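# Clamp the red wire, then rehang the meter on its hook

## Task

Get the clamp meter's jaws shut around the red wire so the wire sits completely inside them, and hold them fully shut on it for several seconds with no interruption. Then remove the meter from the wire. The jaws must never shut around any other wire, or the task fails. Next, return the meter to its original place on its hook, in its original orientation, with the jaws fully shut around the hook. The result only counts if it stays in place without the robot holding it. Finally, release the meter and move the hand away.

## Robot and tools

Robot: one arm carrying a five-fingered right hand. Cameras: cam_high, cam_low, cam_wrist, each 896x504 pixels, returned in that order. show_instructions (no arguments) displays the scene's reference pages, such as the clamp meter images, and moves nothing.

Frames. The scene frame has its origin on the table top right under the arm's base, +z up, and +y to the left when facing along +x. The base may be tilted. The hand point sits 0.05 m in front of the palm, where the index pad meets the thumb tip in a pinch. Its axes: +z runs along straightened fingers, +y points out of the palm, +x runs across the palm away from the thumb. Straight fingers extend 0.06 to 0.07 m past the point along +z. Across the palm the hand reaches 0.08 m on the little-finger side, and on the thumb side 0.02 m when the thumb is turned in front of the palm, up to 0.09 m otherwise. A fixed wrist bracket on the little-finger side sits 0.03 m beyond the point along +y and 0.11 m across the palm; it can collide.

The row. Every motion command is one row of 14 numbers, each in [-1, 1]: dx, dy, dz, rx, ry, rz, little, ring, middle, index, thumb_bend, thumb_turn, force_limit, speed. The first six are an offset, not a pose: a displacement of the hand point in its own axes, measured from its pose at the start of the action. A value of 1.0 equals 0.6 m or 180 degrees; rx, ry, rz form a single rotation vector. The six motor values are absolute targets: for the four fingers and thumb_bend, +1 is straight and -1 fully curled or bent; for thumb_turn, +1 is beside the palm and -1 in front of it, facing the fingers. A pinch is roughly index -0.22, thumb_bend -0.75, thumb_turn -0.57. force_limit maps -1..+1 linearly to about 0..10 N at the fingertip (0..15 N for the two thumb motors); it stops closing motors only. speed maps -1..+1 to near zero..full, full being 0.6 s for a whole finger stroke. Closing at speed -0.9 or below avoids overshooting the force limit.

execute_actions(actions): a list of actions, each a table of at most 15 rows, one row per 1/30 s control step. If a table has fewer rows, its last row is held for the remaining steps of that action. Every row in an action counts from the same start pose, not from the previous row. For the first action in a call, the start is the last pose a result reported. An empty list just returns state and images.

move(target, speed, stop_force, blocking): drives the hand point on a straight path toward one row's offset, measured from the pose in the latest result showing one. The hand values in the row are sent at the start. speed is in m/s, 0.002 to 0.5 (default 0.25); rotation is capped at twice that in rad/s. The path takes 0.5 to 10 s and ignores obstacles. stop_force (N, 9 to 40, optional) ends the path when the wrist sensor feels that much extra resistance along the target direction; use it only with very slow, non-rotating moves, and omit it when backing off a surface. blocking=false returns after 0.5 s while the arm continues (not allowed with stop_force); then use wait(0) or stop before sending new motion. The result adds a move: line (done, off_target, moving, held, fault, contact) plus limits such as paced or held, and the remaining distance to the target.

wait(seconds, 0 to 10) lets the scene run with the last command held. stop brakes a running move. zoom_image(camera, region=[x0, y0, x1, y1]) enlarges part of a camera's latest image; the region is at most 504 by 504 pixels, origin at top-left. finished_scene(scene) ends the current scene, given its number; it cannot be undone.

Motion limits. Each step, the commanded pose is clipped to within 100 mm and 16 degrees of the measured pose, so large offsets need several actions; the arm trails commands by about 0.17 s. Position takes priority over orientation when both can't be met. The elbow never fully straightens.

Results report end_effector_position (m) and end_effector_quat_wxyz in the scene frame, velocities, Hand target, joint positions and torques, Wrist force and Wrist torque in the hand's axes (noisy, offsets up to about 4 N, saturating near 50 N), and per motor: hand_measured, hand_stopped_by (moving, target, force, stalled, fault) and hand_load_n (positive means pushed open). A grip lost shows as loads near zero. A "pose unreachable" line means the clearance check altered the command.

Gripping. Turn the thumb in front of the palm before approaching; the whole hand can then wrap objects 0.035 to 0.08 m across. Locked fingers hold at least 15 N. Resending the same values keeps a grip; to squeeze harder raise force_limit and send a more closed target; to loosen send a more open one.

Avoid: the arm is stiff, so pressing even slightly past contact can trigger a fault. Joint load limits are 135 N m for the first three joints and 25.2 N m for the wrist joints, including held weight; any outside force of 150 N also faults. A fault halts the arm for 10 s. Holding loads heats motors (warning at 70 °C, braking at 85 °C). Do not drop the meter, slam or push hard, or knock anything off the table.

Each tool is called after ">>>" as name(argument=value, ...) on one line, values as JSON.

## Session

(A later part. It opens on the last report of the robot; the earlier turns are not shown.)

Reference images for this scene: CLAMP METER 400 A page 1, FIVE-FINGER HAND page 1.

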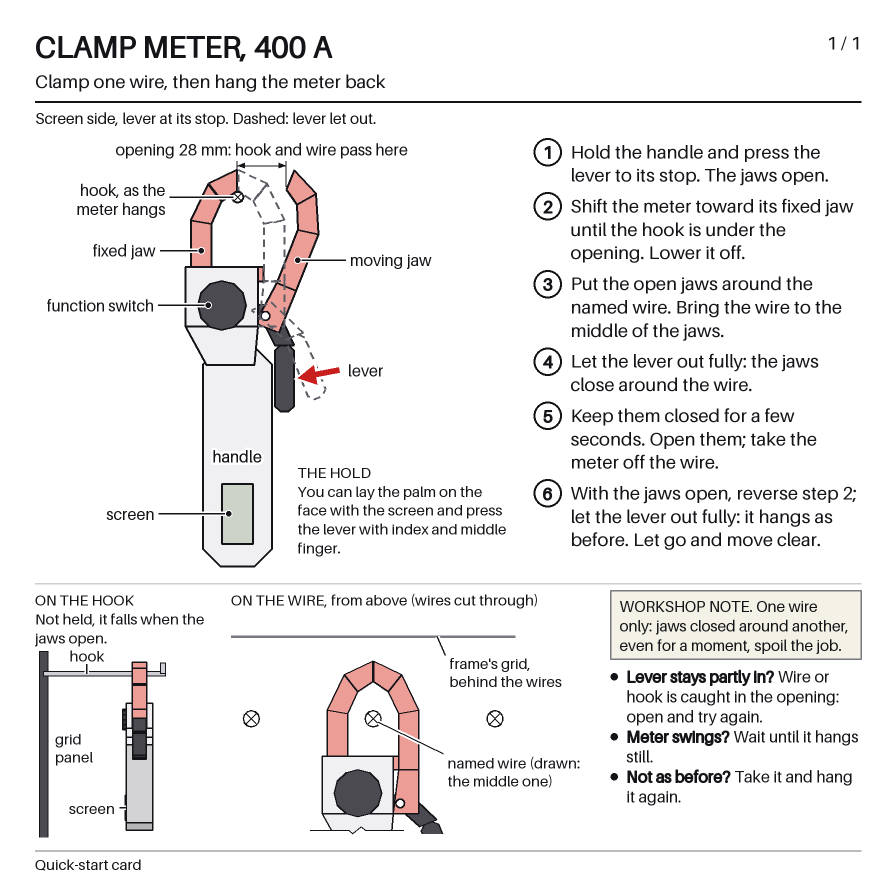

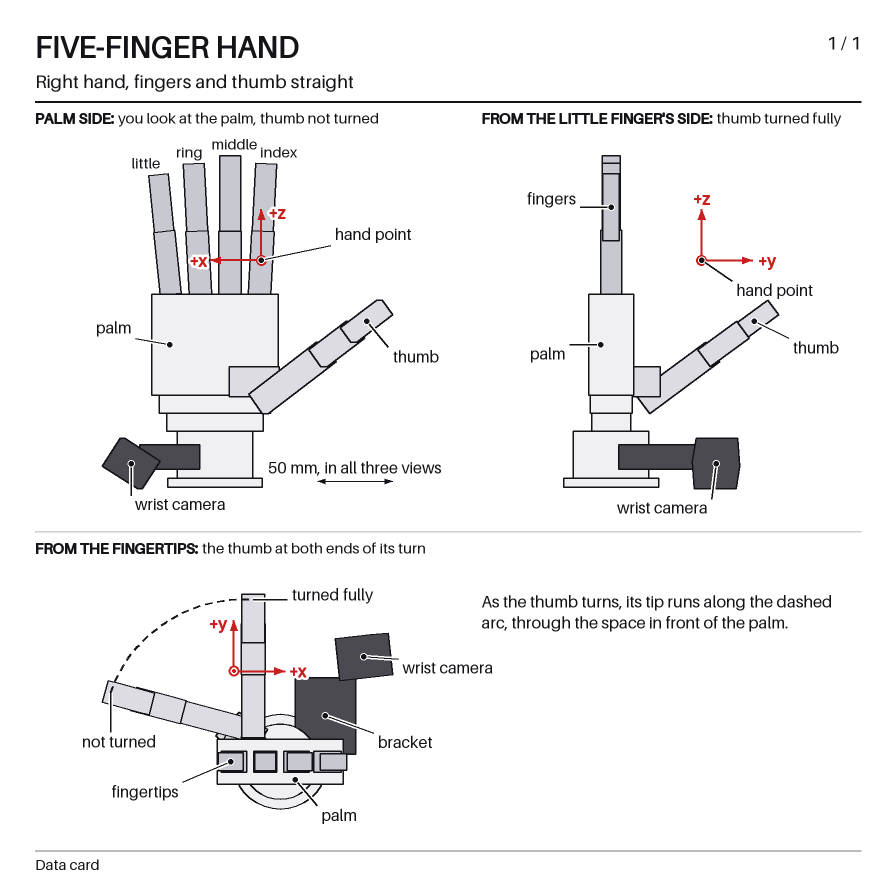

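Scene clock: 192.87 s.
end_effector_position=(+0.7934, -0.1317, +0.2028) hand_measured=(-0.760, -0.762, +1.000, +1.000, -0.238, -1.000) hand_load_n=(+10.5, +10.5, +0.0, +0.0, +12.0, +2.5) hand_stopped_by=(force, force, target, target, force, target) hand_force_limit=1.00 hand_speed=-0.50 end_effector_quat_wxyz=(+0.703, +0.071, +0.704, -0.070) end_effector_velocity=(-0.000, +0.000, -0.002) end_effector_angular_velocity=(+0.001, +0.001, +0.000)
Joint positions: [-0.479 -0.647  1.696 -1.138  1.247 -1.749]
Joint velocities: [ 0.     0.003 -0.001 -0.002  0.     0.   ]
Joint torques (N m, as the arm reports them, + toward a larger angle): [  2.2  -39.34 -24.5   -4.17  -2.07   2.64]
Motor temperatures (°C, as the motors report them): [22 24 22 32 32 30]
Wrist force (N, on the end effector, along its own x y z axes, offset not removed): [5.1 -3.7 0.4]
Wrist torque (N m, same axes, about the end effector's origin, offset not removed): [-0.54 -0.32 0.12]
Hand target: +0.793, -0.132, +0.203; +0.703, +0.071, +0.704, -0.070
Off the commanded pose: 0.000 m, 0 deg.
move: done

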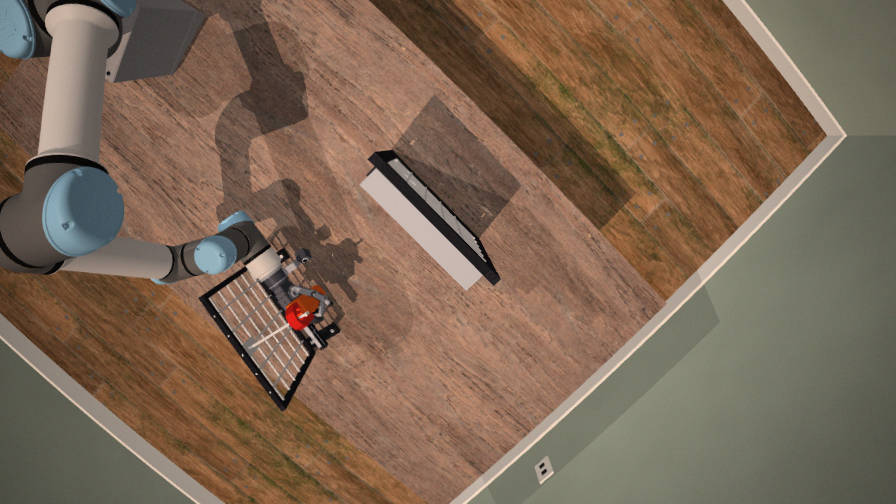

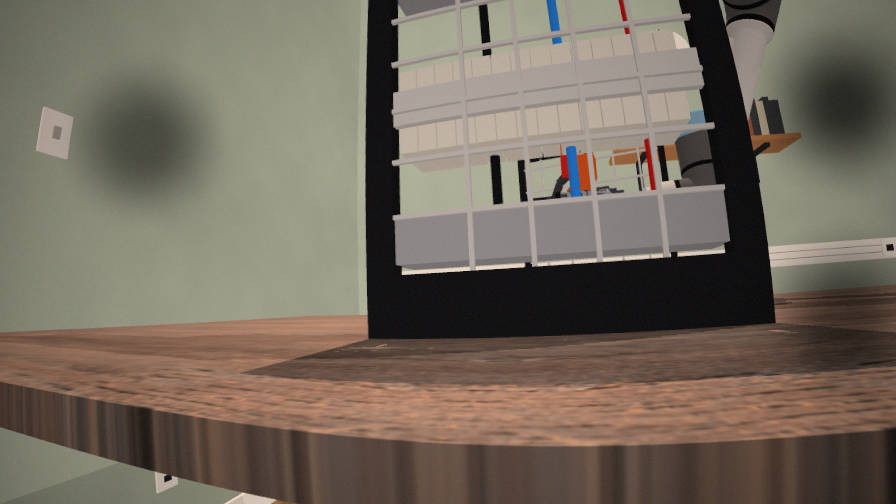

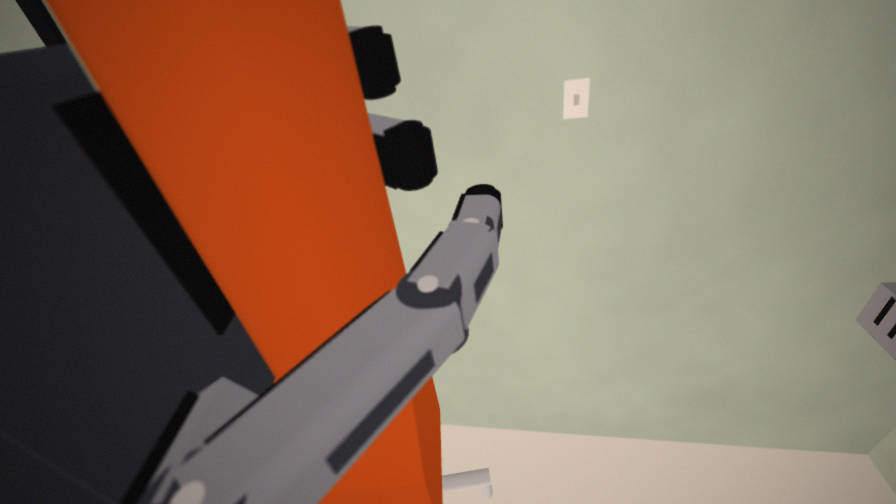

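>>> move(target=[0,0,0,0,0,0,1,1,1,1,1,-1,1,-0.5])

>>> move(target=[0,-0.012,-0.015,0,0,0,1,1,1,1,1,-1,1,-0.5], speed=0.02)

>>> move(target=[0,0,-0.4,0,0,0,1,1,1,1,1,-1,1,-0.5], speed=0.12)

>>> wait(seconds=6)

Scene clock: 206.37 s.
end_effector_position=(+0.7934, -0.1317, +0.2028) hand_measured=(+1.000, +1.000, +1.000, +1.000, +1.000, -1.000) hand_load_n=(+0.0, +0.0, +0.0, +0.0, +0.0, +0.0) hand_stopped_by=(target, target, target, target, target, target) hand_force_limit=1.00 hand_speed=-0.50 end_effector_quat_wxyz=(+0.703, +0.071, +0.704, -0.070) end_effector_velocity=(-0.001, +0.001, -0.002) end_effector_angular_velocity=(+0.002, +0.003, +0.002)
Joint positions: [-0.479 -0.647  1.696 -1.138  1.247 -1.749]
Joint velocities: [-0.001  0.001  0.002  0.001 -0.002 -0.   ]
Joint torques (N m, as the arm reports them, + toward a larger angle): [ 20.92 -49.68   4.82   0.82   1.25  -0.02]
Motor temperatures (°C, as the motors report them): [22 24 22 32 32 30]
Wrist force (N, on the end effector, along its own x y z axes, offset not removed): [1.7 -2.1 0.3]
Wrist torque (N m, same axes, about the end effector's origin, offset not removed): [-0.31 -0.17 0.07]
Hand target: +0.793, -0.132, +0.203; +0.703, +0.071, +0.704, -0.070
Off the commanded pose: 0.000 m, 0 deg.
move: done

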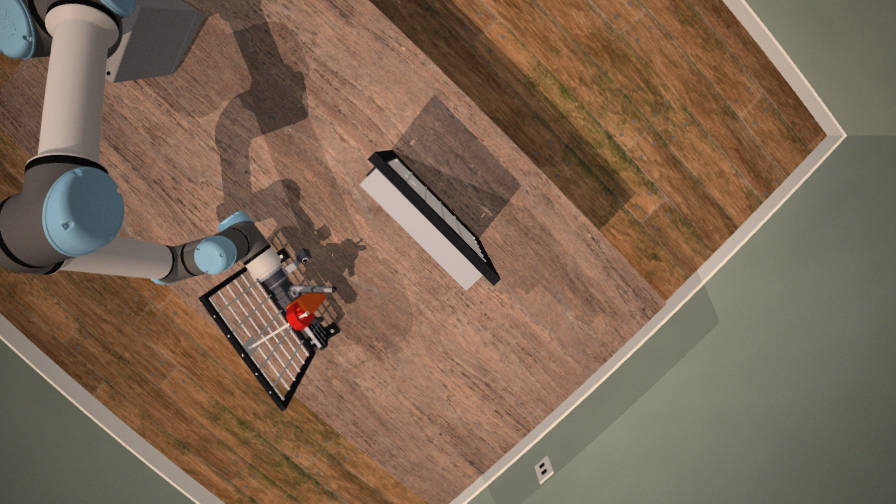

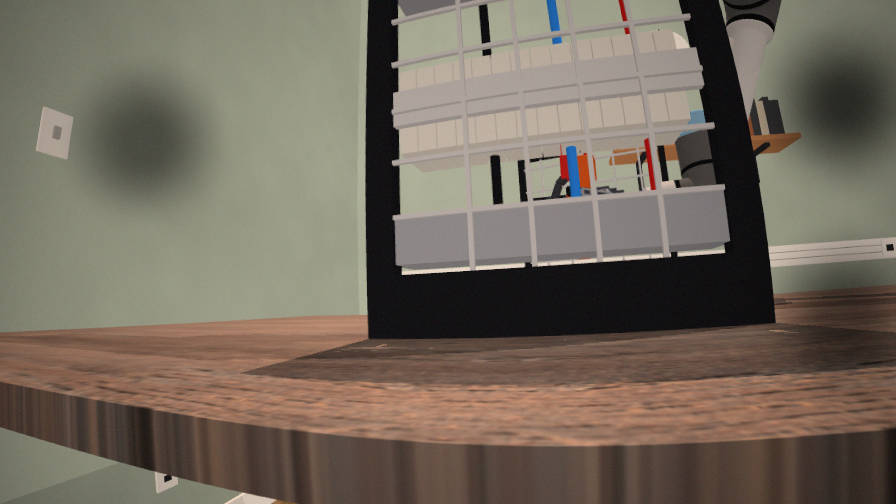

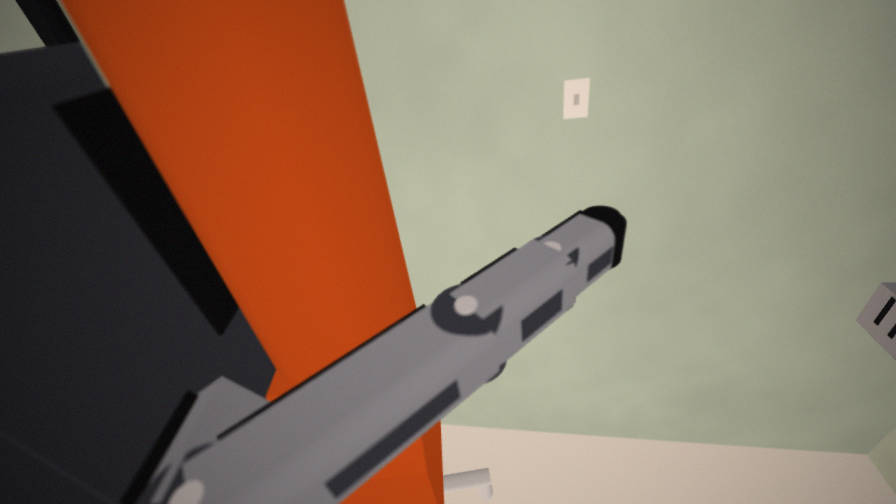

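Scene clock: 207.23 s.
end_effector_position=(+0.7835, -0.1368, +0.2028) hand_measured=(+1.000, +1.000, +1.000, +1.000, +1.000, -1.000) hand_load_n=(+0.0, +0.0, +0.0, +0.0, +0.0, +0.0) hand_stopped_by=(target, target, target, target, target, target) hand_force_limit=1.00 hand_speed=-0.50 end_effector_quat_wxyz=(+0.703, +0.071, +0.704, -0.070) end_effector_velocity=(-0.002, -0.001, +0.001) end_effector_angular_velocity=(-0.001, -0.001, +0.002)
Joint positions: [-0.496 -0.658  1.724 -1.155  1.229 -1.747]
Joint velocities: [-0.005 -0.003  0.006 -0.004 -0.007  0.   ]
Joint torques (N m, as the arm reports them, + toward a larger angle): [  2.29 -48.57   4.82  -3.61  -2.08   2.62]
Motor temperatures (°C, as the motors report them): [22 24 22 32 32 30]
Wrist force (N, on the end effector, along its own x y z axes, offset not removed): [0.3 -3.8 1.1]
Wrist torque (N m, same axes, about the end effector's origin, offset not removed): [-0.60 0.04 -0.11]
Hand target: +0.783, -0.137, +0.203; +0.703, +0.071, +0.704, -0.070
Off the commanded pose: 0.000 m, 0 deg.
move: done

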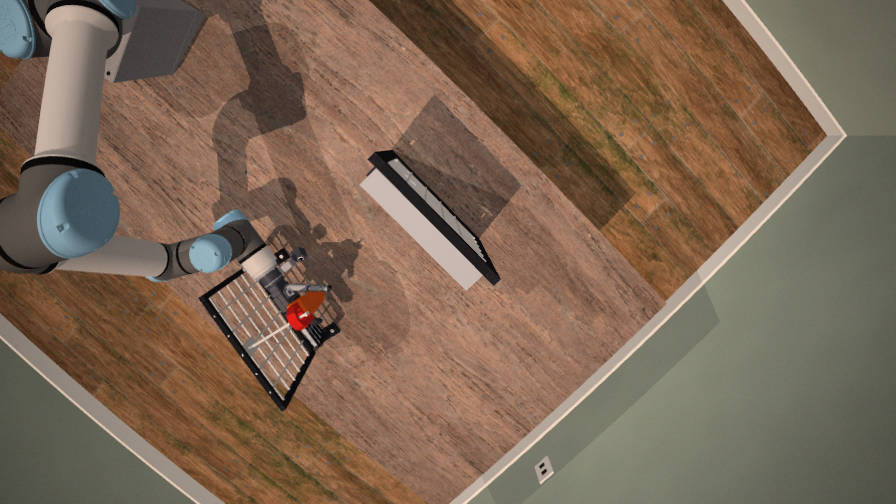

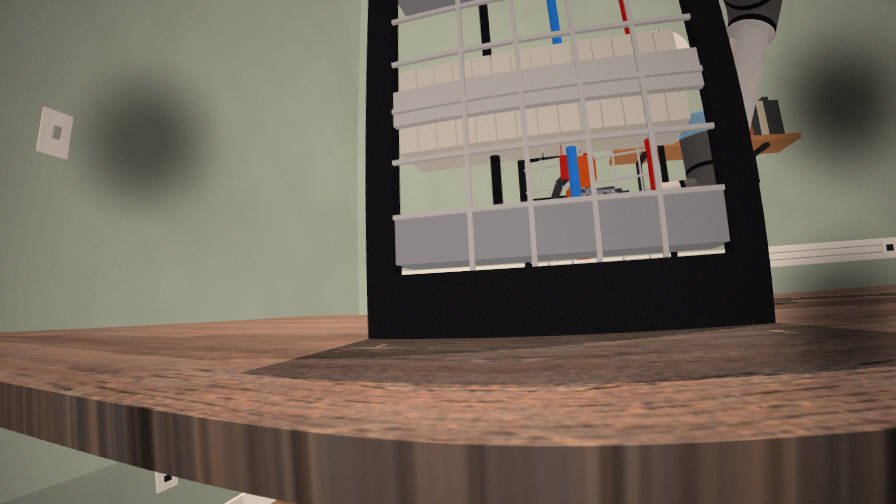

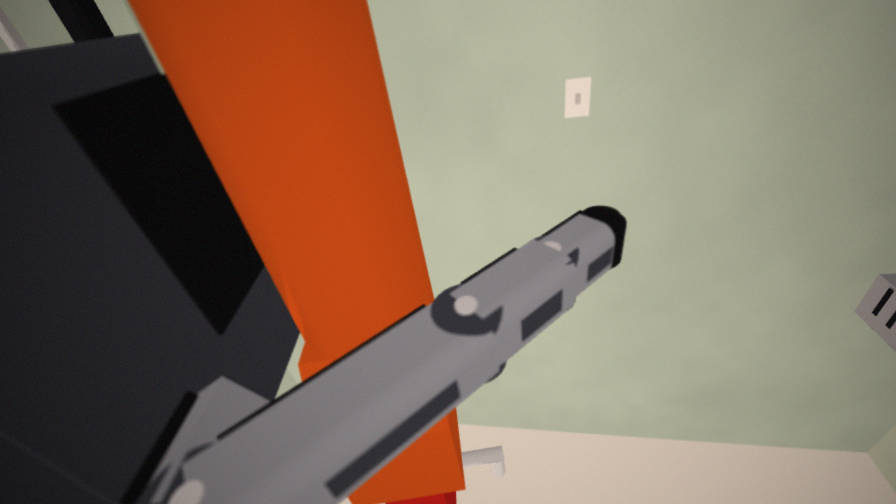

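Scene clock: 209.80 s.
end_effector_position=(+0.5485, -0.0895, +0.2032) hand_measured=(+1.000, +1.000, +1.000, +1.000, +1.000, -1.000) hand_load_n=(+0.0, +0.0, +0.0, +0.0, +0.0, +0.0) hand_stopped_by=(target, target, target, target, target, target) hand_force_limit=1.00 hand_speed=-0.50 end_effector_quat_wxyz=(+0.703, +0.070, +0.704, -0.070) end_effector_velocity=(-0.003, -0.000, -0.000) end_effector_angular_velocity=(+0.000, -0.001, -0.001)
Joint positions: [-0.765 -0.74   2.411 -1.773  0.962 -1.719]
Joint velocities: [-0.007  0.004  0.007 -0.013 -0.006  0.002]
Joint torques (N m, as the arm reports them, + toward a larger angle): [ -1.45 -23.8   18.24  -3.4   -2.41   2.37]
Motor temperatures (°C, as the motors report them): [22 24 22 32 32 30]
Wrist force (N, on the end effector, along its own x y z axes, offset not removed): [2.0 -3.6 -1.9]
Wrist torque (N m, same axes, about the end effector's origin, offset not removed): [-0.27 -0.14 0.09]
Hand target: +0.548, -0.089, +0.203; +0.703, +0.070, +0.704, -0.070
Off the commanded pose: 0.000 m, 0 deg.
move: done

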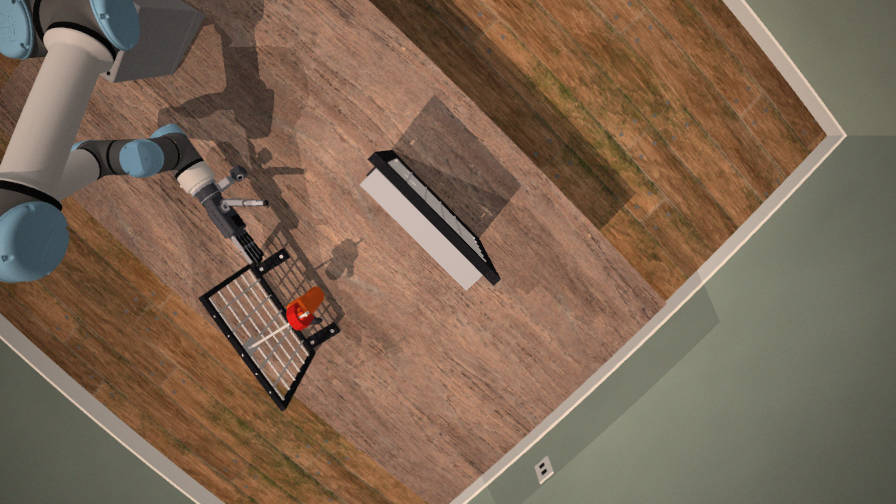

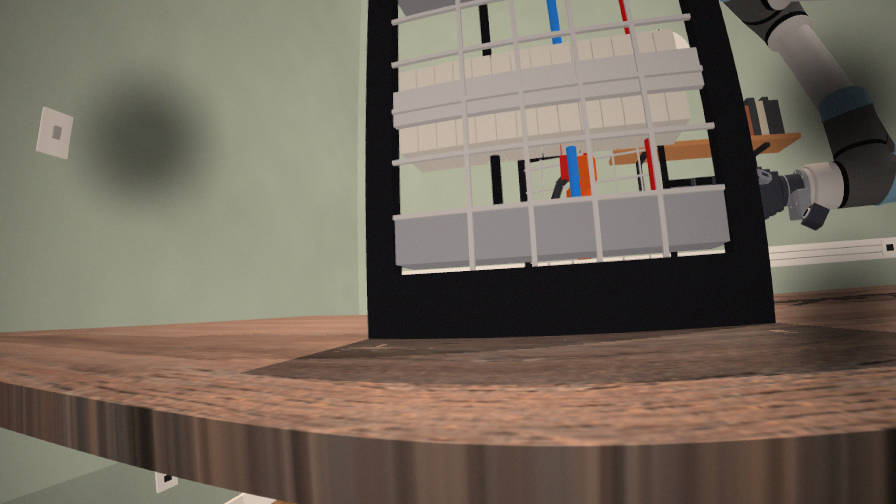

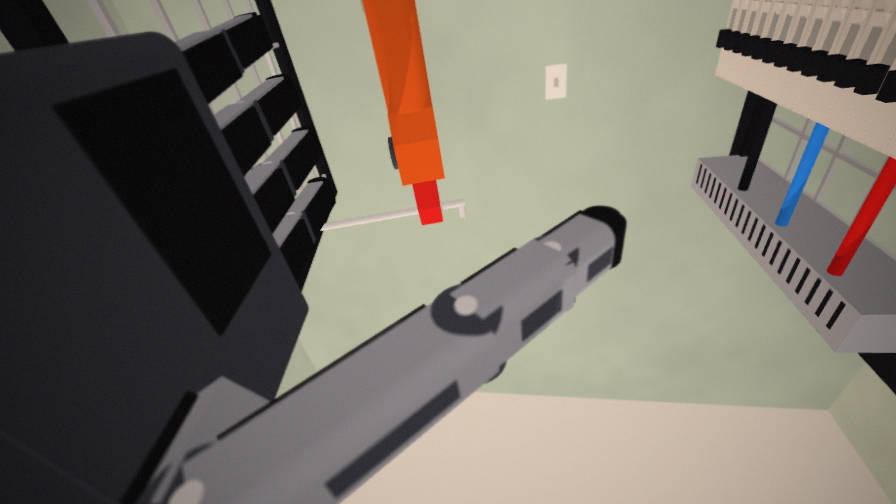

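Scene clock: 215.80 s.
end_effector_position=(+0.5482, -0.0895, +0.2032) hand_measured=(+1.000, +1.000, +1.000, +1.000, +1.000, -1.000) hand_load_n=(+0.0, +0.0, +0.0, +0.0, +0.0, +0.0) hand_stopped_by=(target, target, target, target, target, target) hand_force_limit=1.00 hand_speed=-0.50 end_effector_quat_wxyz=(+0.703, +0.070, +0.704, -0.070) end_effector_velocity=(+0.000, -0.000, -0.000) end_effector_angular_velocity=(-0.000, -0.000, +0.001)
Joint positions: [-0.766 -0.74   2.412 -1.775  0.961 -1.719]
Joint velocities: [-0.     0.001 -0.001  0.    -0.001 -0.   ]
Joint torques (N m, as the arm reports them, + toward a larger angle): [ -1.18 -24.14  17.76  -3.33  -2.03   2.51]
Motor temperatures (°C, as the motors report them): [22 24 22 32 32 30]
Wrist force (N, on the end effector, along its own x y z axes, offset not removed): [1.0 0.3 1.4]
Wrist torque (N m, same axes, about the end effector's origin, offset not removed): [-0.05 0.00 0.05]
Hand target: +0.548, -0.089, +0.203; +0.703, +0.070, +0.704, -0.070
Off the commanded pose: 0.000 m, 0 deg.
wait: 6.00 s; at rest by 0.17 s

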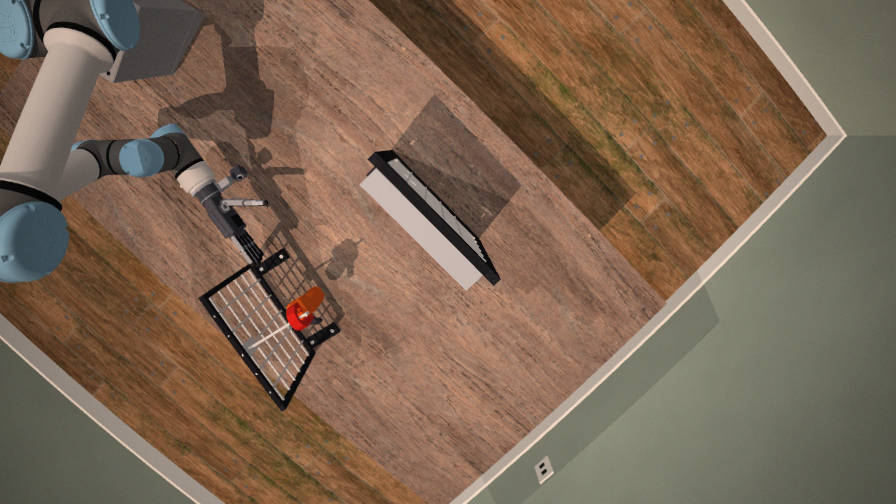

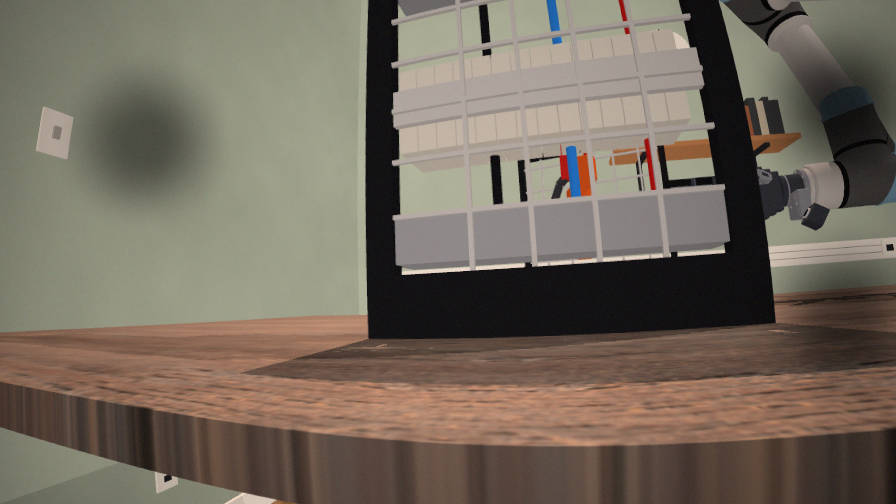

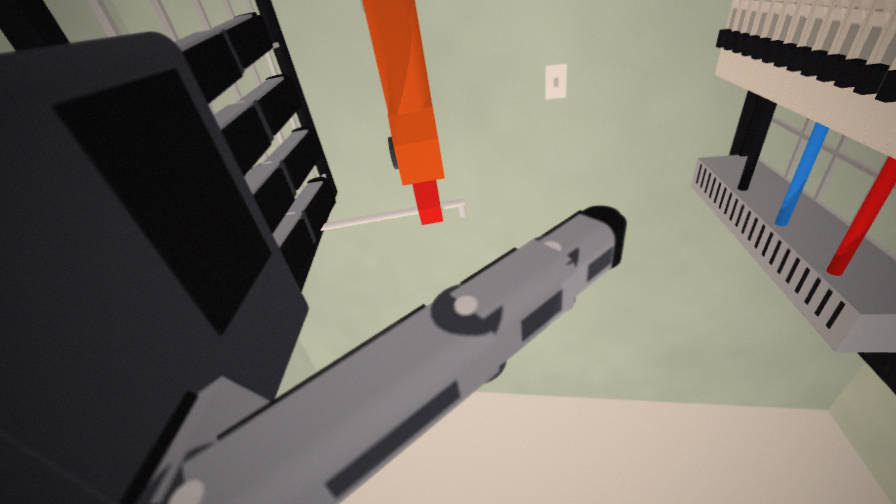

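>>> finished_scene(scene=2)

The scene is finished: the task was done.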